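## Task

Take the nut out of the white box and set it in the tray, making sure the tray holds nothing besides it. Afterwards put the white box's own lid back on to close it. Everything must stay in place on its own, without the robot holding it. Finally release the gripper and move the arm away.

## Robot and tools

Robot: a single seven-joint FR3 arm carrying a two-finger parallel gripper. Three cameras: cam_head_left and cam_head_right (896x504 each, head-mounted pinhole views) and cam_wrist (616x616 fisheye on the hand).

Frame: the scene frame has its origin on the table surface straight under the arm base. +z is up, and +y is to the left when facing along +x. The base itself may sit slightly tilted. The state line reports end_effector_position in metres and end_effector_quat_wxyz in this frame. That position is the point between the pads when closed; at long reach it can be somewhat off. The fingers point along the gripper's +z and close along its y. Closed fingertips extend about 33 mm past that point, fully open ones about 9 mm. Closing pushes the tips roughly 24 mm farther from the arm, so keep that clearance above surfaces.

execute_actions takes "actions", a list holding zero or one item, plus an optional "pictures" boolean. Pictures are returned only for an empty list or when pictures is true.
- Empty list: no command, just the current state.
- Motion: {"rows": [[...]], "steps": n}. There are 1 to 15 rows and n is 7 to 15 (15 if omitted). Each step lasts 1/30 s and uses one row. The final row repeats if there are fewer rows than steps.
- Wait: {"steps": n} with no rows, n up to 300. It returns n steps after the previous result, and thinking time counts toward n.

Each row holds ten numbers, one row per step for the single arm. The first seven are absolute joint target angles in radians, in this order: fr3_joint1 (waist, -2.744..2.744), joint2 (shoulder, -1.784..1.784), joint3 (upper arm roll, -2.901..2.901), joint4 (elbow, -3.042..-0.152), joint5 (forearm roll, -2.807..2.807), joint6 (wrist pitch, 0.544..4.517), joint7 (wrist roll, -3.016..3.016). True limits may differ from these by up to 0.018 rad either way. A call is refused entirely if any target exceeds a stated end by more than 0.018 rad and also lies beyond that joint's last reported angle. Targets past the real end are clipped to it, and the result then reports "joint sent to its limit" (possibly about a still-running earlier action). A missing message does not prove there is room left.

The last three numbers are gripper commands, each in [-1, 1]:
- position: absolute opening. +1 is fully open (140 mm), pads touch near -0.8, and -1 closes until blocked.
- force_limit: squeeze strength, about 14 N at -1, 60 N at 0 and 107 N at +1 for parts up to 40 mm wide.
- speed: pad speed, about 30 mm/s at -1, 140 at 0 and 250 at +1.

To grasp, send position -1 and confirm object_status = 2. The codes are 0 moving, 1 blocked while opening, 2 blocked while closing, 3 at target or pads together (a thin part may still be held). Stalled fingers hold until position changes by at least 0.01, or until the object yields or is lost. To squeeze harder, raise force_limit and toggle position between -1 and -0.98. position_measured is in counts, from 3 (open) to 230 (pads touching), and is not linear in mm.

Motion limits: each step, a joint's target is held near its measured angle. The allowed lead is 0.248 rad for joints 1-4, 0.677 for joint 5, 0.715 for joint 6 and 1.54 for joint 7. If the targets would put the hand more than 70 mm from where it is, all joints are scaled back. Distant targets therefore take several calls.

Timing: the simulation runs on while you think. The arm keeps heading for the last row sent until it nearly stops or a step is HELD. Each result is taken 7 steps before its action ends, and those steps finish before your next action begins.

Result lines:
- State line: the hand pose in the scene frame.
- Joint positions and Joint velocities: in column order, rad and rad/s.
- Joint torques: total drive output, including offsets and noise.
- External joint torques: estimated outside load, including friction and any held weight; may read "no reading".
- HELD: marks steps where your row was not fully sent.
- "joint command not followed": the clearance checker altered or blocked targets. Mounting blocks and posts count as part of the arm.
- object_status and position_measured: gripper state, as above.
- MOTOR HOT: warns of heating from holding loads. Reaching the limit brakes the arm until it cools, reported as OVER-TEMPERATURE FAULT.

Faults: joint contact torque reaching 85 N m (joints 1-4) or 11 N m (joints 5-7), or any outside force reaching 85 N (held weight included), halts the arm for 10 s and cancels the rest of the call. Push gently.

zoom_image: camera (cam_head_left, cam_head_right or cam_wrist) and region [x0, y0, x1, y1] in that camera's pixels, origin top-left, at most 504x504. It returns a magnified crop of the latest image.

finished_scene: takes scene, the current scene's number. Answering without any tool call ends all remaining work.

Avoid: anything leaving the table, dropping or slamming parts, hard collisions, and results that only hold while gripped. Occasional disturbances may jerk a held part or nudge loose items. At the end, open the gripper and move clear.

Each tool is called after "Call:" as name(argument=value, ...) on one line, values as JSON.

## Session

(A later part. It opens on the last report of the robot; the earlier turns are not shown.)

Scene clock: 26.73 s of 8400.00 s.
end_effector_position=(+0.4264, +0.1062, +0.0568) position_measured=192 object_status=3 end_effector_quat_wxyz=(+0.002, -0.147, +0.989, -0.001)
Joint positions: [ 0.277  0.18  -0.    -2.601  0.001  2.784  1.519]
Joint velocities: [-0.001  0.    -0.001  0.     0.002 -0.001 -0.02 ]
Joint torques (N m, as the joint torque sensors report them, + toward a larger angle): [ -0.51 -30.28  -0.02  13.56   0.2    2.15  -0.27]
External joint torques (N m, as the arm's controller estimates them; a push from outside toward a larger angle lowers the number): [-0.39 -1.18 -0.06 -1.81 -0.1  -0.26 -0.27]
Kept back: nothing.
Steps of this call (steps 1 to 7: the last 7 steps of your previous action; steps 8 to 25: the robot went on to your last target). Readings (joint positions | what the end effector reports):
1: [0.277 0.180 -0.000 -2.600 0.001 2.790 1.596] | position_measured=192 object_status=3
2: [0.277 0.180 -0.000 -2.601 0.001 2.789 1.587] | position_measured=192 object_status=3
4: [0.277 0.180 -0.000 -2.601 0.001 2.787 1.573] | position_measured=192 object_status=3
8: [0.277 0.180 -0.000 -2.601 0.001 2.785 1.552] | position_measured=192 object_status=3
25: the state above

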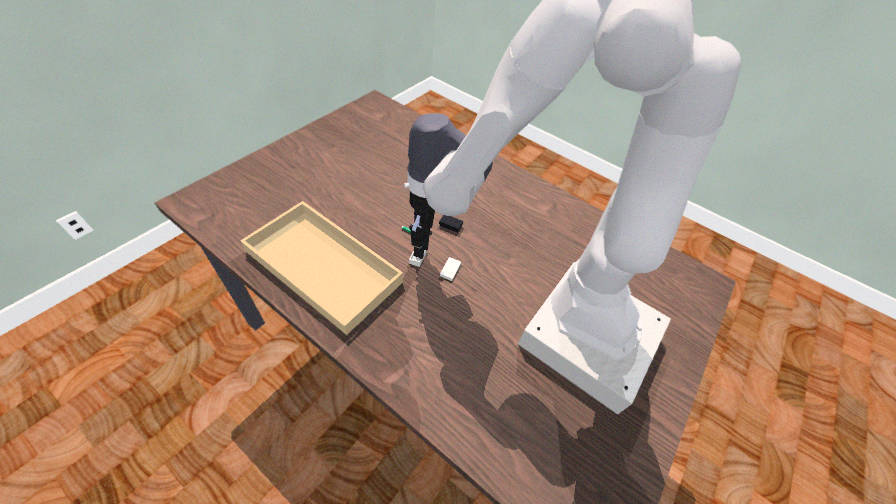

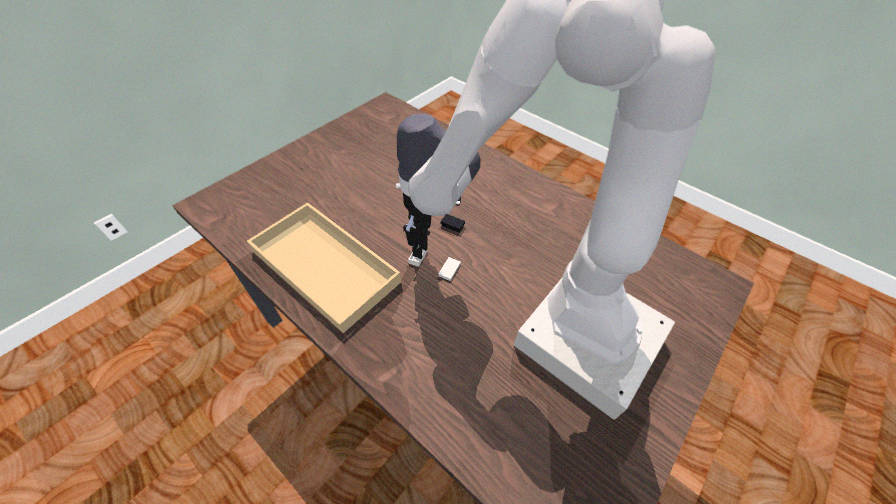

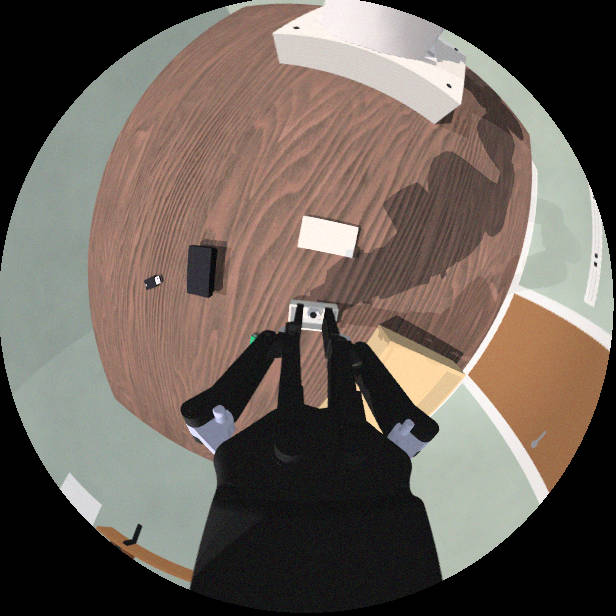

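Call:
execute_actions(actions=[{"rows":[[0.275,0.19,0,-2.583,0,2.773,1.51,-0.5,0,0]],"steps":15}])

Call:
execute_actions(actions=[{"steps":20}], pictures=true)

Call:
zoom_image(camera="cam_wrist", region=[265, 265, 365, 345])

Scene clock: 27.63 s of 8400.00 s.
end_effector_position=(+0.4313, +0.1075, +0.0572) position_measured=192 object_status=3 end_effector_quat_wxyz=(+0.003, -0.150, +0.989, -0.001)
Joint positions: [ 0.277  0.188 -0.    -2.586  0.001  2.777  1.514]
Joint velocities: [ 0.     0.007 -0.     0.006  0.001 -0.009 -0.   ]
Joint torques (N m, as the joint torque sensors report them, + toward a larger angle): [ -1.01 -28.42  -0.05  15.94   0.2    2.2   -0.13]
External joint torques (N m, as the arm's controller estimates them; a push from outside toward a larger angle lowers the number): [-0.95  1.05 -0.17  0.55 -0.09 -0.21 -0.13]
Steps of this call (steps 1 to 19: the robot went on to your last target; steps 20 to 27: the first 8 steps of this action). Readings (joint positions | what the end effector reports):
20: [0.277 0.181 -0.000 -2.598 0.001 2.782 1.514] | position_measured=192 object_status=3
21: [0.277 0.184 -0.000 -2.594 0.001 2.781 1.514] | position_measured=192 object_status=3
23: [0.277 0.187 -0.000 -2.588 0.001 2.779 1.514] | position_measured=192 object_status=3
27: the state above

Scene clock: 28.30 s of 8400.00 s.
end_effector_position=(+0.4309, +0.1074, +0.0570) position_measured=192 object_status=3 end_effector_quat_wxyz=(+0.002, -0.150, +0.989, -0.001)
Joint positions: [ 0.277  0.188 -0.    -2.585  0.001  2.776  1.513]
Joint velocities: [ 0.001  0.    -0.    -0.001 -0.001 -0.001 -0.   ]
Joint torques (N m, as the joint torque sensors report them, + toward a larger angle): [ -1.16 -28.29  -0.18  15.53   0.16   2.13  -0.18]
External joint torques (N m, as the arm's controller estimates them; a push from outside toward a larger angle lowers the number): [-1.07  1.19 -0.28  0.08 -0.14 -0.28 -0.18]
Kept back: nothing.
Steps of this call (steps 1 to 7: the last 7 steps of your previous action; steps 8 to 15: the robot went on to your last target; steps 16 to 20: nothing new was sent). Readings (joint positions | what the end effector reports):
1: [0.277 0.188 -0.000 -2.585 0.001 2.777 1.514] | position_measured=192 object_status=3
2: [0.277 0.188 -0.000 -2.585 0.001 2.777 1.514] | position_measured=192 object_status=3
4: [0.277 0.188 -0.000 -2.585 0.001 2.776 1.513] | position_measured=192 object_status=3
8: [0.277 0.188 -0.000 -2.585 0.001 2.776 1.513] | position_measured=192 object_status=3
20: the state above
The arm was judged still, so your last target was given up. Only a new action makes it travel on or press farther. Fingers that are still opening or closing keep moving.

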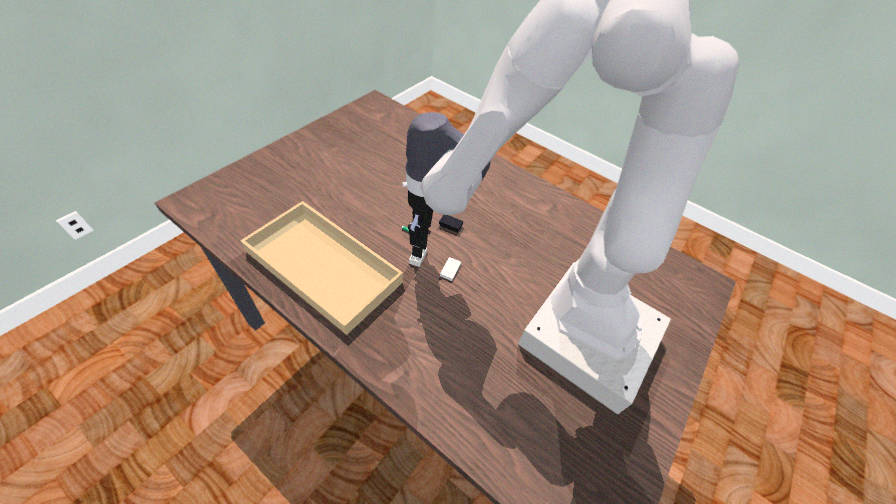

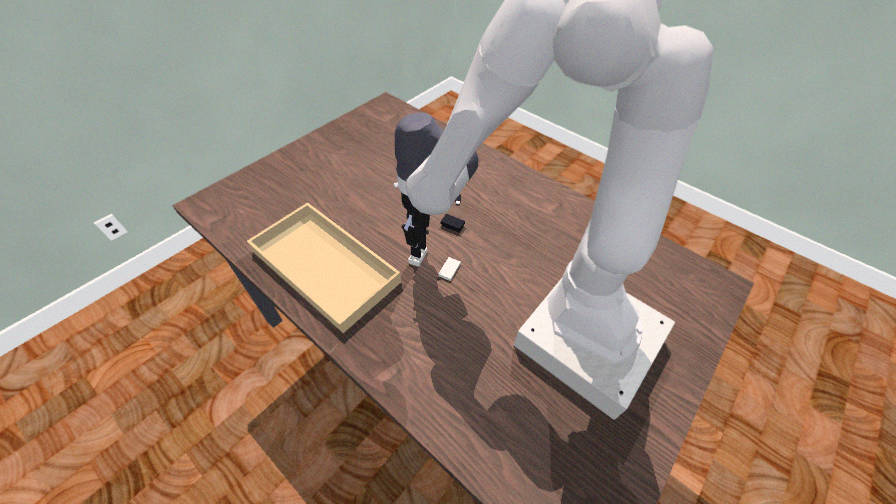

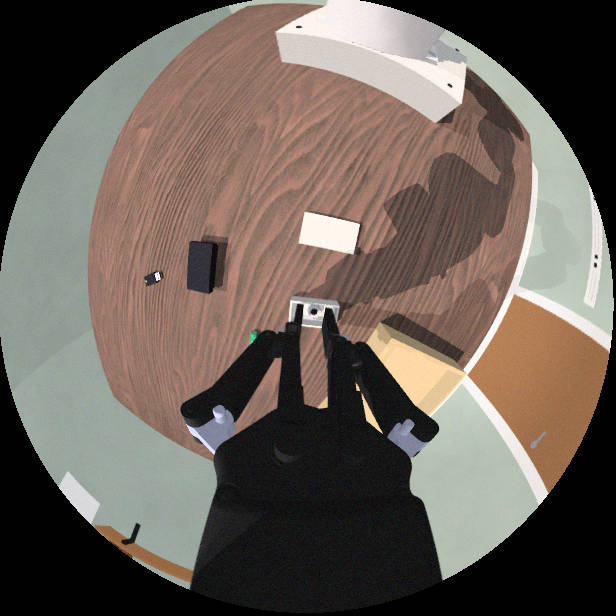

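Region (265, 265, 365, 345) of cam_wrist's 616x616 image, scaled by 5.040, with more detail than that image has; it fills the top 403 rows of this view, and the rest is white.

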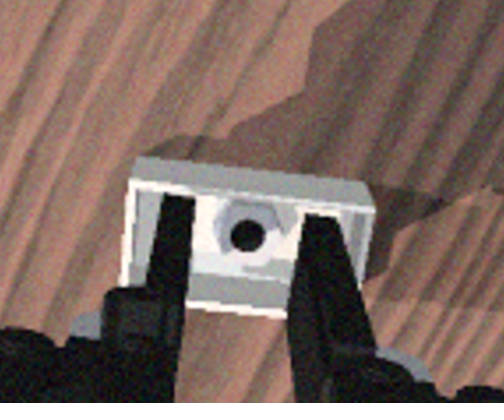

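Call:
execute_actions(actions=[{"rows":[[0.275,0.198,0,-2.57,0,2.77,1.51,-0.5,0,0],[0.275,0.198,0,-2.57,0,2.77,1.51,-0.5,0,0],[0.275,0.198,0,-2.57,0,2.77,1.51,-0.5,0,0],[0.275,0.198,0,-2.57,0,2.77,1.51,-0.5,0,0],[0.275,0.198,0,-2.57,0,2.78,1.51,-0.5,0,0],[0.275,0.198,0,-2.57,0,2.785,1.51,-0.5,0,0],[0.275,0.205,0,-2.569,0,2.79,1.51,-0.5,0,0],[0.275,0.21,0,-2.569,0,2.795,1.51,-0.5,0,0],[0.275,0.215,0,-2.568,0,2.80,1.51,-0.5,0,0],[0.275,0.22,0,-2.568,0,2.803,1.51,-0.5,0,0],[0.275,0.225,0,-2.567,0,2.805,1.51,-0.5,0,0],[0.275,0.23,0,-2.567,0,2.805,1.51,-0.5,0,0]],"steps":15}])

Call:
execute_actions(actions=[{"steps":20}], pictures=true)

Call:
zoom_image(camera="cam_wrist", region=[265, 265, 365, 345])

Scene clock: 29.13 s of 8400.00 s.
end_effector_position=(+0.4372, +0.1089, +0.0567) position_measured=192 object_status=3 end_effector_quat_wxyz=(+0.005, -0.150, +0.989, -0.001)
Joint positions: [ 0.277  0.2   -0.    -2.571  0.001  2.78   1.513]
Joint velocities: [ 0.001  0.091 -0.001  0.025 -0.     0.082 -0.001]
Joint torques (N m, as the joint torque sensors report them, + toward a larger angle): [ -0.66 -28.12  -0.47  14.26   0.13   2.64  -0.23]
External joint torques (N m, as the arm's controller estimates them; a push from outside toward a larger angle lowers the number): [-0.58  0.94 -0.57 -0.28 -0.17  0.42 -0.23]
Steps of this call (steps 1 to 17: nothing new was sent; steps 18 to 25: the first 8 steps of this action). Readings (joint positions | what the end effector reports):
18: [0.277 0.190 -0.000 -2.583 0.001 2.775 1.513] | position_measured=192 object_status=3
19: [0.277 0.192 -0.000 -2.579 0.001 2.774 1.513] | position_measured=192 object_status=3
21: [0.277 0.195 -0.000 -2.575 0.001 2.774 1.513] | position_measured=192 object_status=3
25: the state above

Scene clock: 29.80 s of 8400.00 s.
end_effector_position=(+0.4395, +0.1097, +0.0491) position_measured=192 object_status=3 end_effector_quat_wxyz=(+0.008, -0.150, +0.989, -0.001)
Joint positions: [ 0.277  0.225  0.    -2.566  0.001  2.806  1.513]
Joint velocities: [ 0.    -0.001  0.001  0.001  0.     0.004 -0.001]
Joint torques (N m, as the joint torque sensors report them, + toward a larger angle): [ -0.8  -26.94  -0.3   13.87   0.11   2.33  -0.23]
External joint torques (N m, as the arm's controller estimates them; a push from outside toward a larger angle lowers the number): [-0.76  3.72 -0.47 -1.49 -0.17 -0.15 -0.23]
Kept back: nothing.
Steps of this call (steps 1 to 7: the last 7 steps of your previous action; steps 8 to 20: the robot went on to your last target). Readings (joint positions | what the end effector reports):
1: [0.277 0.203 -0.000 -2.571 0.001 2.784 1.513] | position_measured=192 object_status=3
2: [0.277 0.207 -0.000 -2.570 0.001 2.787 1.513] | position_measured=192 object_status=3
4: [0.277 0.217 -0.000 -2.569 0.001 2.792 1.513] | position_measured=192 object_status=3
8: [0.277 0.223 -0.000 -2.567 0.001 2.801 1.513] | position_measured=192 object_status=3
20: the state above

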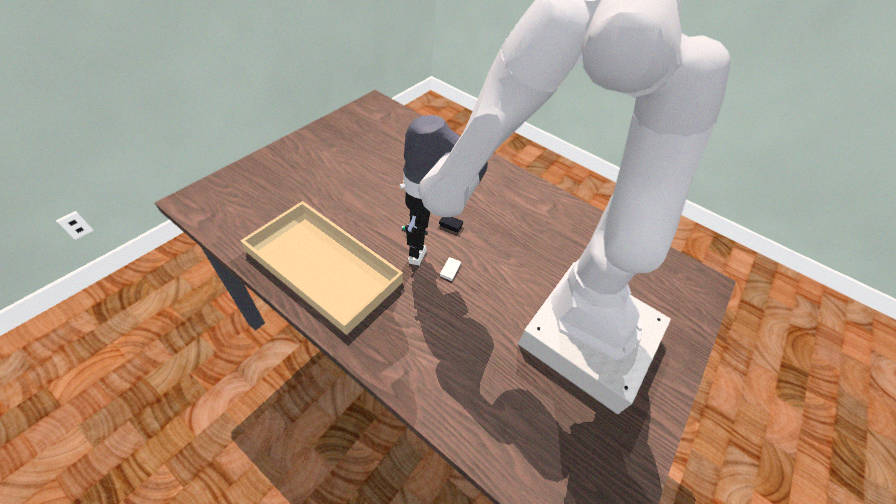

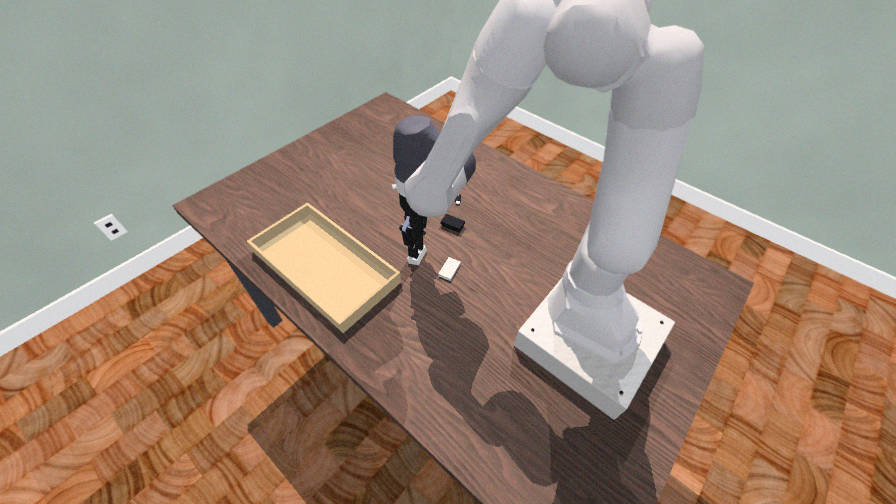

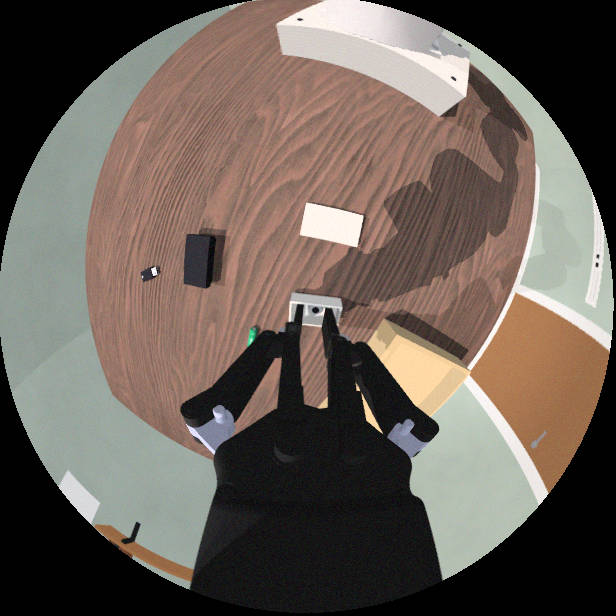

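Region (265, 265, 365, 345) of cam_wrist's 616x616 image, scaled by 5.040, with more detail than that image has; it fills the top 403 rows of this view, and the rest is white.

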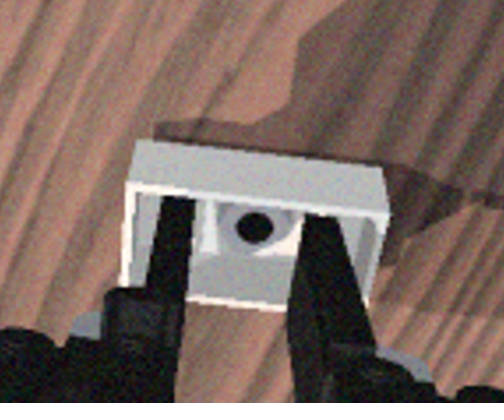

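Call:
execute_actions(actions=[{"rows":[[0.275,0.2,0,-2.567,0,2.79,1.51,-0.5,0,0],[0.275,0.2,0,-2.567,0,2.79,1.51,-0.5,0,0],[0.275,0.2,0,-2.567,0,2.79,1.51,-0.5,0,0],[0.275,0.2,0,-2.567,0,2.79,1.51,-0.5,0,0],[0.275,0.2,0,-2.567,0,2.79,1.51,-0.5,0,0],[0.275,0.193,0,-2.581,0,2.78,1.51,-0.5,0,0]],"steps":15}])

Call:
execute_actions(actions=[{"rows":[[0.275,0.196,0,-2.581,0,2.78,1.51,-0.5,0,0],[0.275,0.2,0,-2.581,0,2.783,1.51,-0.5,0,0],[0.275,0.204,0,-2.58,0,2.786,1.51,-0.5,0,0],[0.275,0.208,0,-2.58,0,2.79,1.51,-0.5,0,0],[0.275,0.212,0,-2.58,0,2.793,1.51,-0.5,0,0],[0.275,0.216,0,-2.579,0,2.797,1.51,-0.5,0,0],[0.275,0.22,0,-2.579,0,2.80,1.51,-0.5,0,0],[0.275,0.224,0,-2.579,0,2.804,1.51,-0.5,0,0],[0.275,0.228,0,-2.578,0,2.807,1.51,-0.5,0,0],[0.275,0.232,0,-2.578,0,2.811,1.51,-0.5,0,0]],"steps":15}])

Call:
execute_actions(actions=[{"steps":20}], pictures=true)

Call:
zoom_image(camera="cam_wrist", region=[265, 265, 365, 345])

Scene clock: 31.20 s of 8400.00 s.
end_effector_position=(+0.4397, +0.1098, +0.0581) position_measured=192 object_status=3 end_effector_quat_wxyz=(+0.011, -0.150, +0.989, -0.000)
Joint positions: [ 0.277  0.197  0.    -2.574  0.001  2.792  1.513]
Joint velocities: [-0.    -0.035 -0.001 -0.06   0.001 -0.058 -0.002]
Joint torques (N m, as the joint torque sensors report them, + toward a larger angle): [ -1.41 -28.59  -1.04  12.88   0.18   2.15  -0.21]
External joint torques (N m, as the arm's controller estimates them; a push from outside toward a larger angle lowers the number): [-1.2   0.73 -1.03 -2.94 -0.14 -0.35 -0.2 ]
Steps of this call (steps 1 to 15: the robot went on to your last target; steps 16 to 34: nothing new was sent; steps 35 to 42: the first 8 steps of this action). Readings (joint positions | what the end effector reports):
35: [0.277 0.222 0.000 -2.567 0.001 2.804 1.513] | position_measured=192 object_status=3
36: [0.277 0.216 0.000 -2.567 0.001 2.802 1.513] | position_measured=192 object_status=3
38: [0.277 0.206 0.000 -2.567 0.001 2.799 1.513] | position_measured=192 object_status=3
42: the state above

Scene clock: 31.70 s of 8400.00 s.
end_effector_position=(+0.4313, +0.1076, +0.0495) position_measured=192 object_status=3 end_effector_quat_wxyz=(+0.001, -0.150, +0.989, -0.001)
Joint positions: [ 0.277  0.213  0.    -2.579  0.001  2.791  1.513]
Joint velocities: [-0.001  0.019 -0.     0.011 -0.001  0.054 -0.   ]
Joint torques (N m, as the joint torque sensors report them, + toward a larger angle): [ -0.61 -24.13  -0.76  13.79   0.09   2.98  -0.06]
External joint torques (N m, as the arm's controller estimates them; a push from outside toward a larger angle lowers the number): [-0.53  8.   -0.87 -4.04 -0.2  -0.31 -0.06]
Steps of this call (steps 1 to 7: the last 7 steps of your previous action; steps 8 to 15: the first 8 steps of this action). Readings (joint positions | what the end effector reports):
8: [0.277 0.195 0.000 -2.579 0.001 2.784 1.513] | position_measured=192 object_status=3
9: [0.277 0.195 0.000 -2.579 0.001 2.784 1.513] | position_measured=192 object_status=3
11: [0.277 0.199 0.000 -2.579 0.001 2.785 1.513] | position_measured=192 object_status=3
15: the state above

Scene clock: 32.37 s of 8400.00 s.
end_effector_position=(+0.4364, +0.1089, +0.0499) position_measured=192 object_status=3 end_effector_quat_wxyz=(+0.007, -0.150, +0.989, -0.001)
Joint positions: [ 0.277  0.217  0.    -2.576  0.001  2.806  1.513]
Joint velocities: [-0.     0.     0.001 -0.001 -0.     0.002  0.   ]
Joint torques (N m, as the joint torque sensors report them, + toward a larger angle): [ -0.6  -20.03  -0.3   12.45   0.19   3.09  -0.24]
External joint torques (N m, as the arm's controller estimates them; a push from outside toward a larger angle lowers the number): [-0.54 10.14 -0.44 -2.7  -0.09  0.65 -0.24]
Kept back: nothing.
Steps of this call (steps 1 to 7: the last 7 steps of your previous action; steps 8 to 20: the robot went on to your last target). Readings (joint positions | what the end effector reports):
1: [0.277 0.213 0.000 -2.578 0.001 2.793 1.513] | position_measured=192 object_status=3
2: [0.277 0.214 0.000 -2.577 0.001 2.796 1.513] | position_measured=192 object_status=3
4: [0.277 0.215 0.000 -2.576 0.001 2.799 1.513] | position_measured=192 object_status=3
8: [0.277 0.216 0.000 -2.576 0.001 2.803 1.513] | position_measured=192 object_status=3
20: the state above

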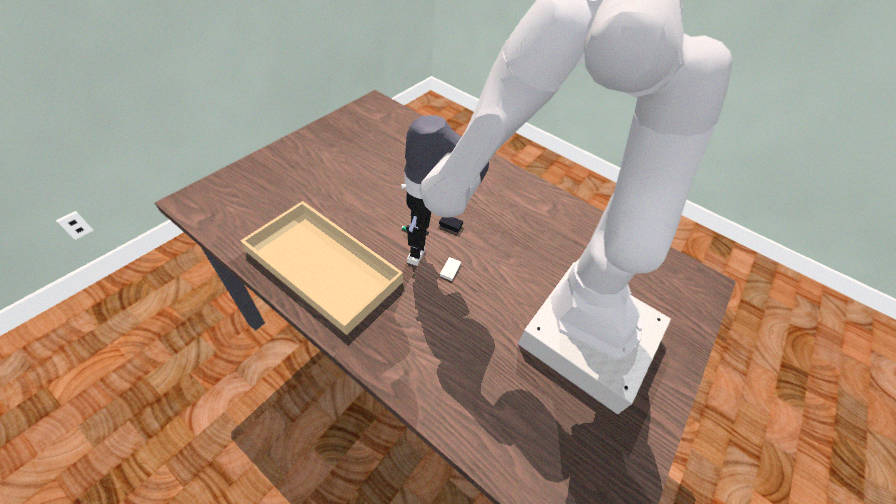

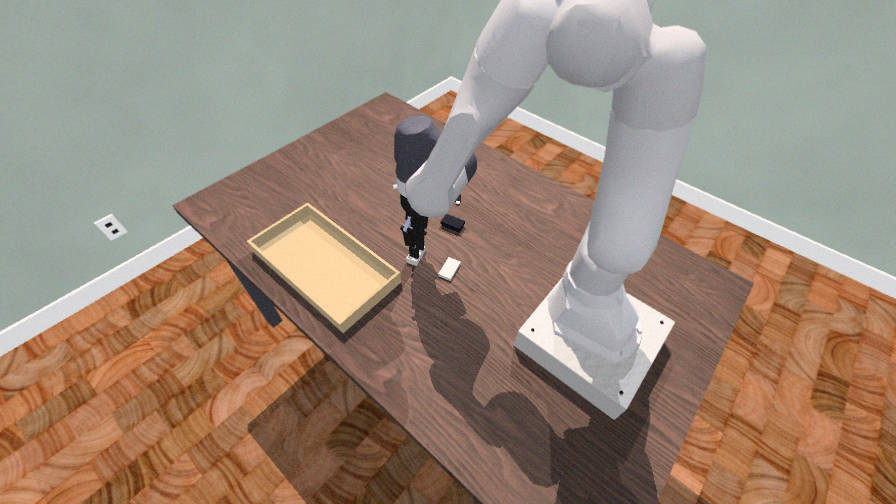

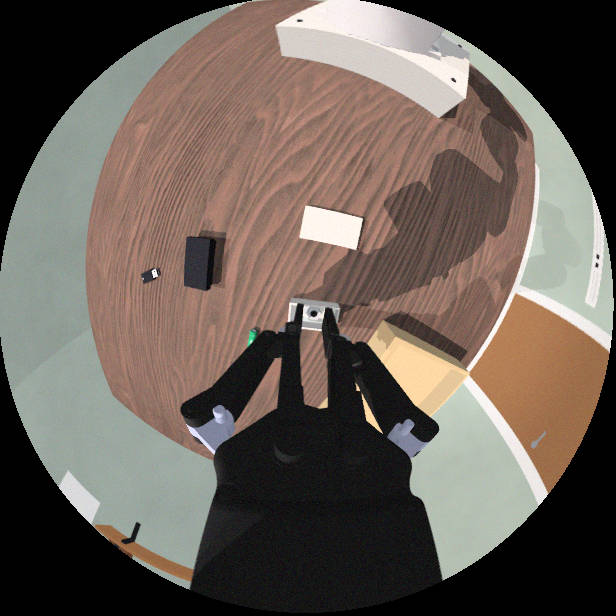

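Region (265, 265, 365, 345) of cam_wrist's 616x616 image, scaled by 5.040, with more detail than that image has; it fills the top 403 rows of this view, and the rest is white.

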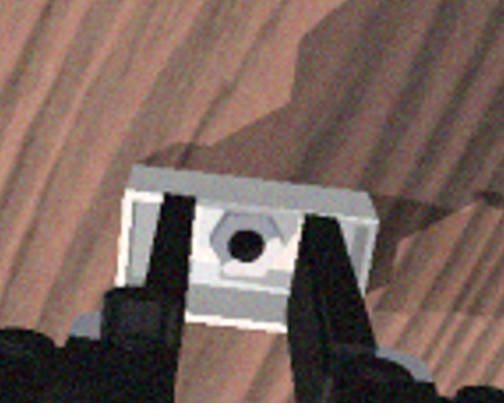

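Call:
execute_actions(actions=[{"rows":[[0.275,0.17,0,-2.58,0,2.76,1.51,-0.5,0,0],[0.275,0.13,0,-2.58,0,2.72,1.51,-0.5,0,0],[0.275,0.097,0,-2.582,0,2.679,1.51,-0.5,0,0],[0.275,0.097,0,-2.582,0,2.679,1.51,-0.3,0,0],[0.275,0.097,0,-2.582,0,2.679,1.2,-0.1,0,0],[0.275,0.097,0,-2.582,0,2.679,0.8,-0.1,0,0],[0.275,0.097,0,-2.582,0,2.679,0.4,-0.1,0,0],[0.275,0.097,0,-2.582,0,2.679,-0.054,-0.1,0,0]],"steps":15}])

Call:
execute_actions(actions=[{"steps":35}], pictures=true)

Scene clock: 33.53 s of 8400.00 s.
end_effector_position=(+0.4447, +0.1111, +0.0932) position_measured=163 object_status=0 end_effector_quat_wxyz=(+0.019, -0.305, +0.952, -0.003)
Joint positions: [ 0.277  0.1    0.    -2.579  0.001  2.716  1.194]
Joint velocities: [ 0.    -0.078  0.    -0.001 -0.    -0.194 -4.118]
Joint torques (N m, as the joint torque sensors report them, + toward a larger angle): [ -0.13 -27.66  -0.31  14.35   0.2    1.93  -1.09]
External joint torques (N m, as the arm's controller estimates them; a push from outside toward a larger angle lowers the number): [-0.1  -2.63 -0.37 -0.74 -0.14 -0.3  -1.08]
Steps of this call (steps 1 to 15: the robot went on to your last target; steps 16 to 27: nothing new was sent; steps 28 to 35: the first 8 steps of this action). Readings (joint positions | what the end effector reports):
28: [0.277 0.211 0.000 -2.577 0.001 2.800 1.513] | position_measured=192 object_status=3
29: [0.277 0.194 0.000 -2.581 0.001 2.786 1.513] | position_measured=192 object_status=3
31: [0.277 0.143 0.000 -2.583 0.001 2.752 1.513] | position_measured=192 object_status=0
35: the state above

Scene clock: 34.70 s of 8400.00 s.
end_effector_position=(+0.4342, +0.1085, +0.0906) position_measured=141 object_status=3 end_effector_quat_wxyz=(-0.001, +0.795, -0.607, +0.002)
Joint positions: [ 0.277  0.098  0.    -2.58   0.001  2.682 -0.024]
Joint velocities: [ 0.    -0.001  0.001  0.001 -0.    -0.    -0.088]
Joint torques (N m, as the joint torque sensors report them, + toward a larger angle): [ -0.37 -28.91  -0.54  14.95   0.24   2.13  -0.19]
External joint torques (N m, as the arm's controller estimates them; a push from outside toward a larger angle lowers the number): [-0.31 -0.48 -0.57 -2.38 -0.12 -0.39 -0.19]
Kept back: nothing.
Steps of this call (steps 1 to 7: the last 7 steps of your previous action; steps 8 to 35: the robot went on to your last target). Readings (joint positions | what the end effector reports):
1: [0.277 0.098 0.000 -2.579 0.001 2.710 1.064] | position_measured=156 object_status=0
2: [0.277 0.098 0.000 -2.579 0.001 2.705 0.949] | position_measured=148 object_status=0
4: [0.277 0.098 0.000 -2.580 0.001 2.697 0.752] | position_measured=141 object_status=0
8: [0.277 0.098 0.000 -2.580 0.001 2.688 0.467] | position_measured=141 object_status=0
35: the state above

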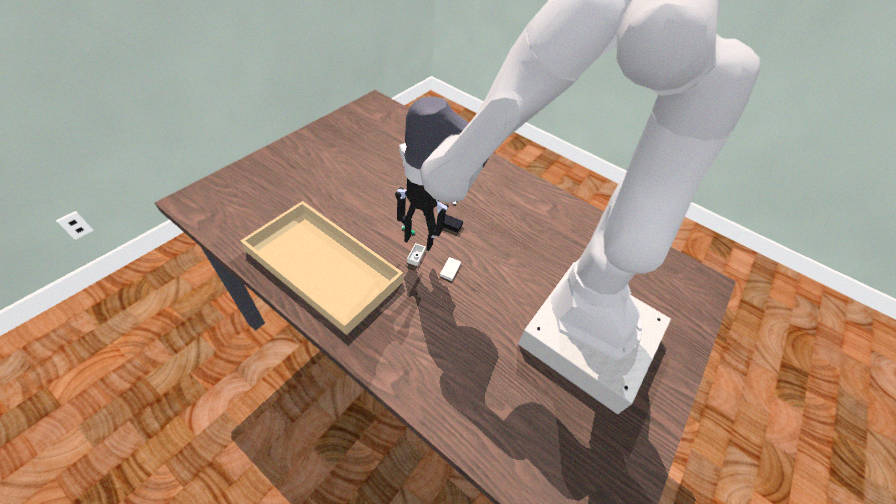

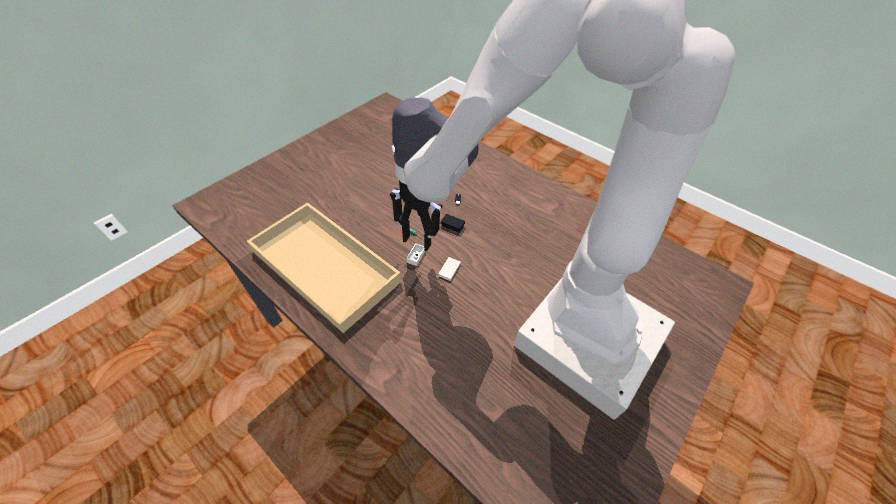

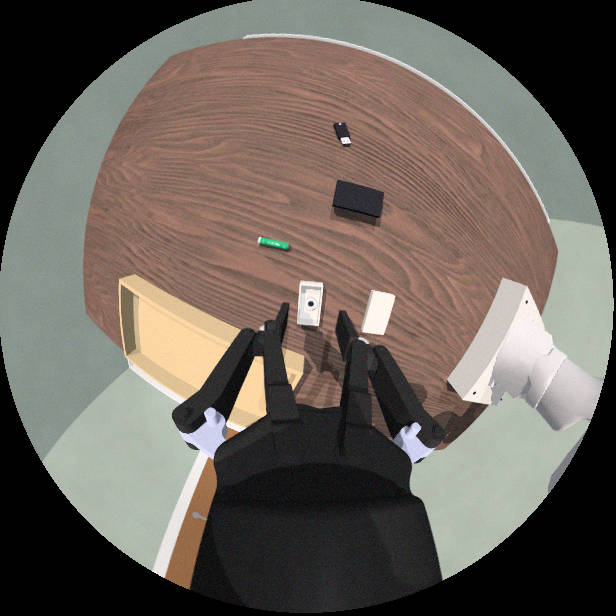

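Call:
execute_actions(actions=[{"rows":[[0.275,0.13,0,-2.572,0,2.71,-0.054,-0.1,0,0],[0.275,0.16,0,-2.568,0,2.74,-0.054,-0.1,0,0],[0.275,0.19,0,-2.565,0,2.77,-0.054,-0.1,0,0],[0.275,0.22,0,-2.561,0,2.795,-0.054,-0.1,0,0],[0.275,0.24,0,-2.559,0,2.812,-0.054,-0.1,0,0],[0.275,0.258,0,-2.558,0,2.822,-0.054,-0.1,0,0]],"steps":15}])

Call:
execute_actions(actions=[{"steps":15}])

Call:
execute_actions(actions=[{"rows":[[0.275,0.255,0,-2.558,0,2.82,-0.054,-1,-0.6,-0.5]],"steps":15}])

Call:
execute_actions(actions=[{"steps":10}], pictures=true)

Scene clock: 35.33 s of 8400.00 s.
end_effector_position=(+0.4264, +0.1064, +0.0405) position_measured=141 object_status=3 end_effector_quat_wxyz=(+0.012, +0.802, -0.597, -0.008)
Joint positions: [ 0.277  0.241  0.    -2.562  0.001  2.773 -0.047]
Joint velocities: [ 0.002  0.351  0.002  0.    -0.001  0.246 -0.012]
Joint torques (N m, as the joint torque sensors report them, + toward a larger angle): [ -0.9  -36.99  -1.04  17.75   0.11   3.75  -0.18]
External joint torques (N m, as the arm's controller estimates them; a push from outside toward a larger angle lowers the number): [-0.96  2.18 -1.34 -1.49 -0.14  0.46 -0.18]
Steps of this call (steps 1 to 11: the robot went on to your last target; steps 12 to 19: the first 8 steps of this action). Readings (joint positions | what the end effector reports):
12: [0.277 0.102 0.000 -2.578 0.001 2.685 -0.043] | position_measured=141 object_status=3
13: [0.277 0.114 0.000 -2.574 0.001 2.695 -0.044] | position_measured=141 object_status=3
15: [0.277 0.156 0.000 -2.566 0.001 2.723 -0.046] | position_measured=141 object_status=3
19: the state above

Scene clock: 35.83 s of 8400.00 s.
end_effector_position=(+0.4355, +0.1086, +0.0375) position_measured=141 object_status=3 end_effector_quat_wxyz=(+0.000, +0.803, -0.596, +0.001)
Joint positions: [ 0.277  0.257  0.    -2.56   0.001  2.817 -0.05 ]
Joint velocities: [ 0.    -0.     0.     0.002 -0.001  0.015 -0.001]
Joint torques (N m, as the joint torque sensors report them, + toward a larger angle): [ -0.27 -30.    -0.57  15.82   0.09   2.81  -0.23]
External joint torques (N m, as the arm's controller estimates them; a push from outside toward a larger angle lowers the number): [-0.21  1.14 -0.75  0.92 -0.17  0.31 -0.23]
Kept back: nothing.
Steps of this call (steps 1 to 7: the last 7 steps of your previous action; steps 8 to 15: the robot went on to your last target). Readings (joint positions | what the end effector reports):
1: [0.277 0.249 0.000 -2.562 0.001 2.780 -0.048] | position_measured=141 object_status=3
2: [0.277 0.254 0.000 -2.562 0.001 2.787 -0.048] | position_measured=141 object_status=3
4: [0.277 0.257 0.000 -2.562 0.001 2.797 -0.049] | position_measured=141 object_status=3
8: [0.277 0.257 0.000 -2.560 0.001 2.810 -0.049] | position_measured=141 object_status=3
15: the state above

Scene clock: 36.10 s of 8400.00 s.
end_effector_position=(+0.4359, +0.1087, +0.0377) position_measured=172 object_status=0 end_effector_quat_wxyz=(+0.000, +0.803, -0.596, +0.002)
Joint positions: [ 0.277  0.257  0.    -2.56   0.001  2.818 -0.05 ]
Joint velocities: [ 0.001 -0.002 -0.001 -0.001 -0.     0.002 -0.001]
Joint torques (N m, as the joint torque sensors report them, + toward a larger angle): [ -0.63 -32.31   0.25  15.44   0.11   2.75  -0.17]
External joint torques (N m, as the arm's controller estimates them; a push from outside toward a larger angle lowers the number): [-0.54 -1.22  0.1   0.59 -0.15  0.25 -0.17]
Steps of this call (steps 1 to 8: the first 8 steps of this action). Readings (joint positions | what the end effector reports):
1: [0.277 0.257 0.000 -2.560 0.001 2.817 -0.050] | position_measured=141 object_status=0
2: [0.277 0.257 0.000 -2.560 0.001 2.817 -0.050] | position_measured=145 object_status=0
4: [0.277 0.257 0.000 -2.560 0.001 2.818 -0.050] | position_measured=154 object_status=0
8: the state above

Scene clock: 36.43 s of 8400.00 s.
end_effector_position=(+0.4362, +0.1088, +0.0380) position_measured=185 object_status=2 end_effector_quat_wxyz=(-0.000, +0.803, -0.596, +0.002)
Joint positions: [ 0.277  0.256  0.    -2.56   0.001  2.818 -0.051]
Joint velocities: [-0.     0.     0.    -0.    -0.001 -0.001 -0.   ]
Joint torques (N m, as the joint torque sensors report them, + toward a larger angle): [ -0.16 -31.28  -0.47  15.12   0.08   2.91  -0.13]
External joint torques (N m, as the arm's controller estimates them; a push from outside toward a larger angle lowers the number): [-0.12 -0.27 -0.67  0.34 -0.17  0.42 -0.13]
Kept back: nothing.
Steps of this call (steps 1 to 7: the last 7 steps of your previous action; steps 8 to 10: the robot went on to your last target). Readings (joint positions | what the end effector reports):
1: [0.277 0.257 0.000 -2.560 0.001 2.818 -0.050] | position_measured=177 object_status=0
2: [0.277 0.256 0.000 -2.560 0.001 2.818 -0.050] | position_measured=182 object_status=0
4: [0.277 0.256 0.000 -2.560 0.001 2.818 -0.051] | position_measured=185 object_status=0
8: [0.277 0.256 0.000 -2.560 0.001 2.818 -0.051] | position_measured=185 object_status=2
10: the state above

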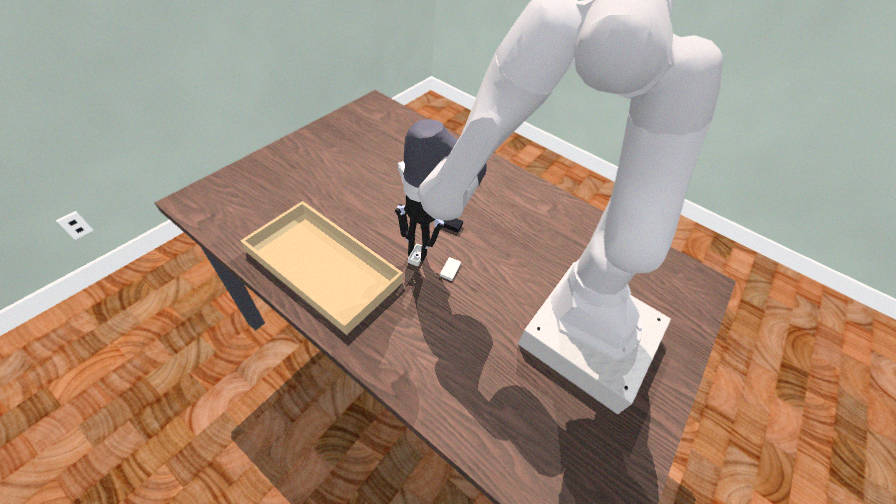

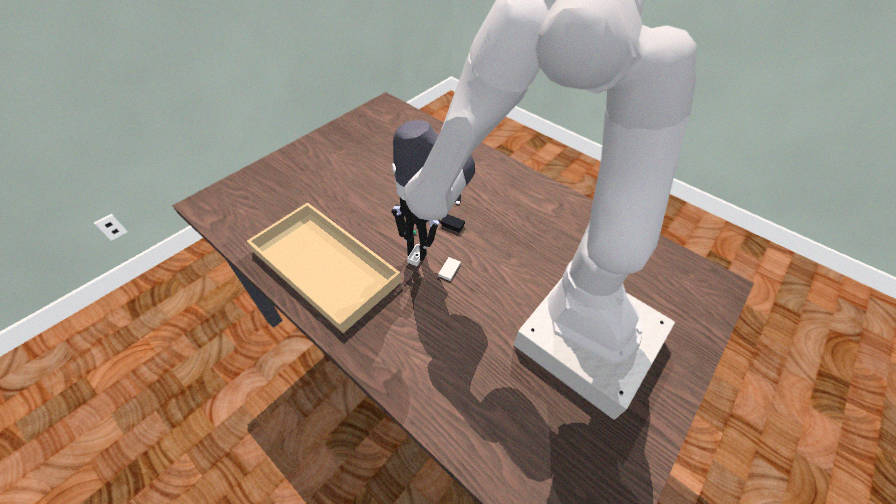

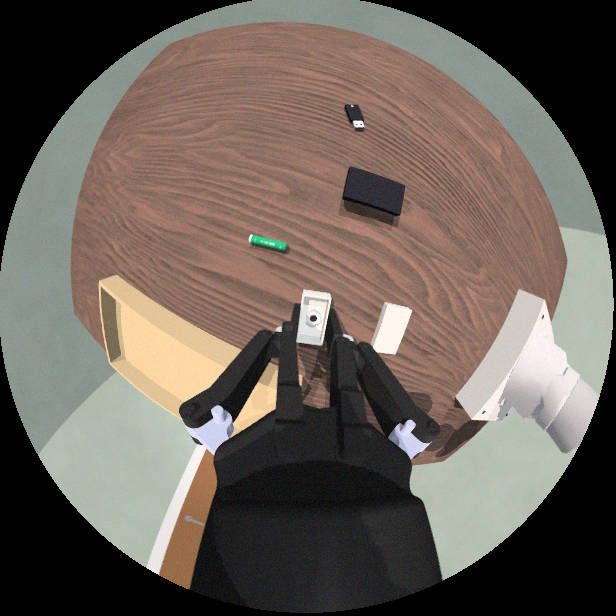

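Call:
execute_actions(actions=[{"rows":[[0.275,0.225,0,-2.562,0,2.79,-0.054,-1,-0.6,-0.5],[0.275,0.21,0,-2.563,0,2.775,-0.054,-1,-0.6,-0.5],[0.275,0.21,0,-2.563,0,2.775,0.2,-1,-0.6,-0.5],[0.275,0.21,0,-2.563,0,2.775,0.45,-1,-0.6,-0.5],[0.275,0.21,0,-2.563,0,2.775,0.7,-1,-0.6,-0.5],[0.275,0.21,0,-2.563,0,2.775,0.95,-1,-0.6,-0.5],[0.275,0.21,0,-2.563,0,2.775,1.2,-1,-0.6,-0.5],[0.275,0.21,0,-2.563,0,2.775,1.4,-1,-0.6,-0.5],[0.275,0.21,0,-2.563,0,2.775,1.57,-1,-0.6,-0.5]],"steps":15}])

Call:
execute_actions(actions=[{"steps":40}])

Call:
execute_actions(actions=[{"rows":[[0.275,0.235,0,-2.56,0,2.81,1.57,-1,-0.6,-0.5],[0.275,0.255,0,-2.56,0,2.825,1.57,-1,-0.6,-0.5],[0.275,0.255,0,-2.56,0,2.825,1.57,-1,-0.6,-0.5],[0.275,0.255,0,-2.56,0,2.825,1.57,-1,-0.6,-0.5],[0.275,0.255,0,-2.56,0,2.825,1.57,-1,-0.6,-0.5],[0.275,0.255,0,-2.56,0,2.825,1.57,-1,-0.6,-0.5],[0.275,0.255,0,-2.56,0,2.825,1.57,-1,-0.6,-0.5],[0.275,0.255,0,-2.56,0,2.825,1.57,-1,-0.6,-0.5],[0.275,0.255,0,-2.56,0,2.825,1.57,0,-0.6,-0.3]],"steps":15}])

Call:
execute_actions(actions=[{"steps":15}], pictures=true)

Scene clock: 38.47 s of 8400.00 s.
end_effector_position=(+0.4406, +0.1100, +0.0545) position_measured=185 object_status=2 end_effector_quat_wxyz=(+0.006, -0.657, +0.753, -0.004)
Joint positions: [ 0.277  0.212  0.    -2.563  0.001  2.787  0.379]
Joint velocities: [ 0.    -0.015  0.    -0.    -0.    -0.057  3.367]
Joint torques (N m, as the joint torque sensors report them, + toward a larger angle): [ -0.14 -30.63  -0.35  14.46   0.16   2.     0.83]
External joint torques (N m, as the arm's controller estimates them; a push from outside toward a larger angle lowers the number): [-0.13 -1.02 -0.53 -0.56 -0.12 -0.43  0.85]
Steps of this call (steps 1 to 15: the robot went on to your last target; steps 16 to 53: nothing new was sent; steps 54 to 61: the first 8 steps of this action). Readings (joint positions | what the end effector reports):
54: [0.277 0.252 0.000 -2.561 0.001 2.814 -0.051] | position_measured=185 object_status=2
55: [0.277 0.243 0.000 -2.563 0.001 2.807 -0.051] | position_measured=185 object_status=2
57: [0.277 0.224 0.000 -2.563 0.001 2.797 0.014] | position_measured=185 object_status=2
61: the state above

Scene clock: 39.80 s of 8400.00 s.
end_effector_position=(+0.4376, +0.1092, +0.0537) position_measured=185 object_status=2 end_effector_quat_wxyz=(+0.002, -0.131, +0.991, -0.001)
Joint positions: [ 0.277  0.211  0.    -2.563  0.001  2.777  1.552]
Joint velocities: [ 0.    -0.     0.     0.    -0.001 -0.     0.05 ]
Joint torques (N m, as the joint torque sensors report them, + toward a larger angle): [ -0.55 -31.25  -0.57  14.4    0.2    2.27  -0.08]
External joint torques (N m, as the arm's controller estimates them; a push from outside toward a larger angle lowers the number): [-0.45 -0.91 -0.68 -1.13 -0.1  -0.15 -0.08]
Kept back: nothing.
Steps of this call (steps 1 to 7: the last 7 steps of your previous action; steps 8 to 40: the robot went on to your last target). Readings (joint positions | what the end effector reports):
1: [0.277 0.211 0.000 -2.563 0.001 2.786 0.499] | position_measured=185 object_status=2
2: [0.277 0.211 0.000 -2.563 0.001 2.784 0.610] | position_measured=185 object_status=2
4: [0.277 0.211 0.000 -2.563 0.001 2.782 0.798] | position_measured=185 object_status=2
8: [0.277 0.211 0.000 -2.563 0.001 2.779 1.071] | position_measured=185 object_status=2
40: the state above

Scene clock: 40.07 s of 8400.00 s.
end_effector_position=(+0.4349, +0.1085, +0.0385) position_measured=185 object_status=2 end_effector_quat_wxyz=(-0.000, -0.127, +0.992, -0.001)
Joint positions: [ 0.277  0.253  0.    -2.56   0.001  2.812  1.561]
Joint velocities: [ 0.001  0.015 -0.002  0.001 -0.     0.062  0.021]
Joint torques (N m, as the joint torque sensors report them, + toward a larger angle): [ -0.3  -31.18  -0.1   14.29   0.1    2.9    0.12]
External joint torques (N m, as the arm's controller estimates them; a push from outside toward a larger angle lowers the number): [-0.2   0.73 -0.24 -1.17 -0.17  0.4   0.12]
Steps of this call (steps 1 to 8: the first 8 steps of this action). Readings (joint positions | what the end effector reports):
1: [0.277 0.214 0.000 -2.562 0.001 2.782 1.553] | position_measured=185 object_status=2
2: [0.277 0.223 0.000 -2.560 0.001 2.790 1.555] | position_measured=185 object_status=2
4: [0.277 0.241 0.000 -2.560 0.001 2.800 1.557] | position_measured=185 object_status=2
8: the state above

Scene clock: 40.57 s of 8400.00 s.
end_effector_position=(+0.4380, +0.1092, +0.0393) position_measured=129 object_status=0 end_effector_quat_wxyz=(+0.005, -0.124, +0.992, -0.001)
Joint positions: [ 0.277  0.254  0.    -2.56   0.001  2.822  1.566]
Joint velocities: [ 0.001  0.001  0.001 -0.     0.001  0.003  0.004]
Joint torques (N m, as the joint torque sensors report them, + toward a larger angle): [ -0.49 -30.27  -0.08  14.03   0.18   2.88   0.07]
External joint torques (N m, as the arm's controller estimates them; a push from outside toward a larger angle lowers the number): [-0.48  0.54 -0.32 -0.69 -0.09  0.46  0.07]
Kept back: nothing.
Steps of this call (steps 1 to 7: the last 7 steps of your previous action; steps 8 to 15: the robot went on to your last target). Readings (joint positions | what the end effector reports):
1: [0.277 0.254 0.000 -2.560 0.001 2.813 1.561] | position_measured=185 object_status=0
2: [0.277 0.254 0.000 -2.560 0.001 2.815 1.562] | position_measured=185 object_status=0
4: [0.277 0.254 0.000 -2.560 0.001 2.818 1.563] | position_measured=169 object_status=0
8: [0.277 0.254 0.000 -2.560 0.001 2.820 1.564] | position_measured=146 object_status=0
15: the state above

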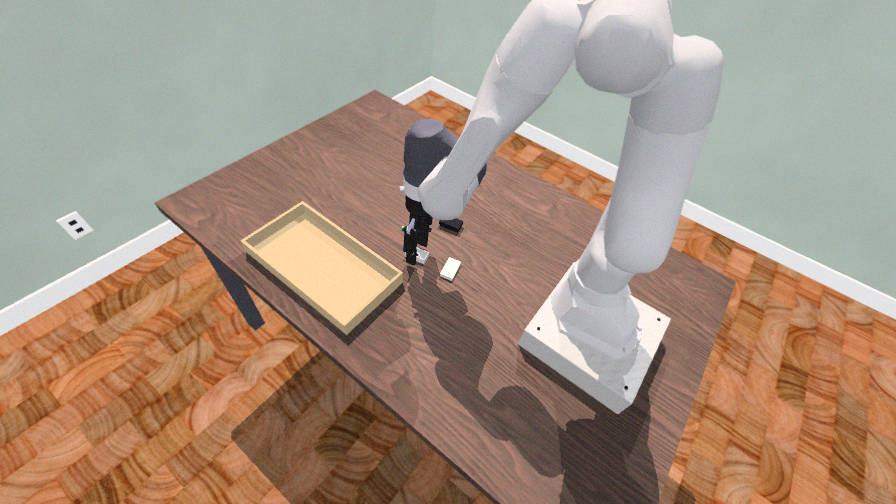

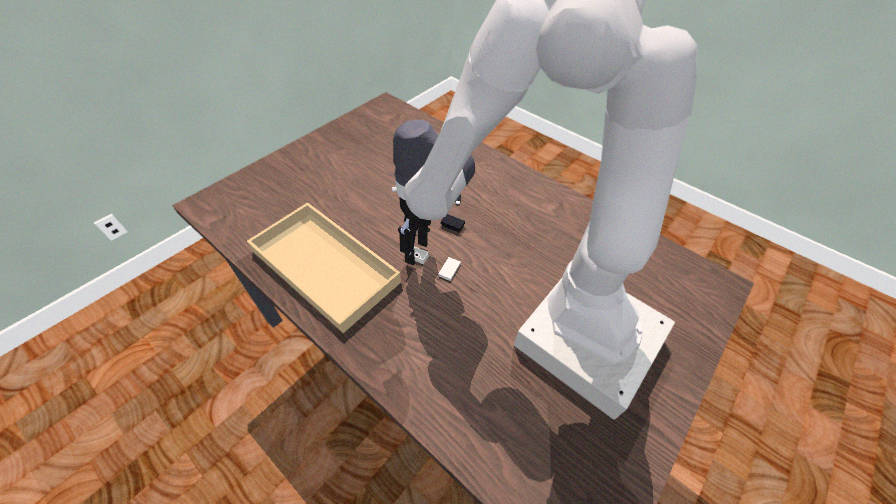

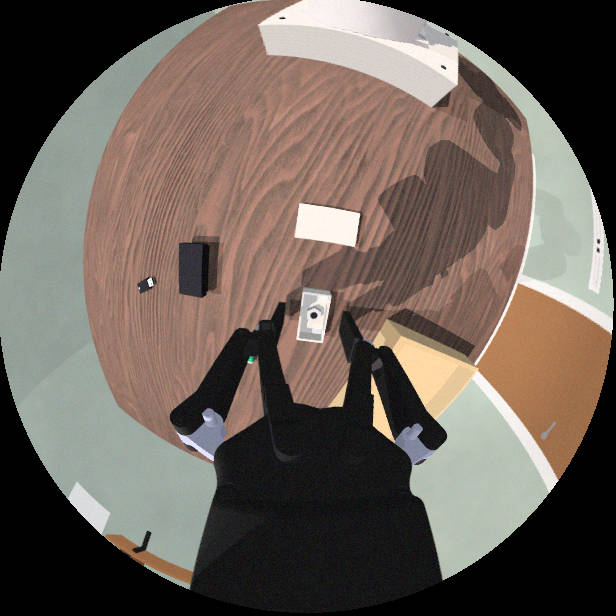

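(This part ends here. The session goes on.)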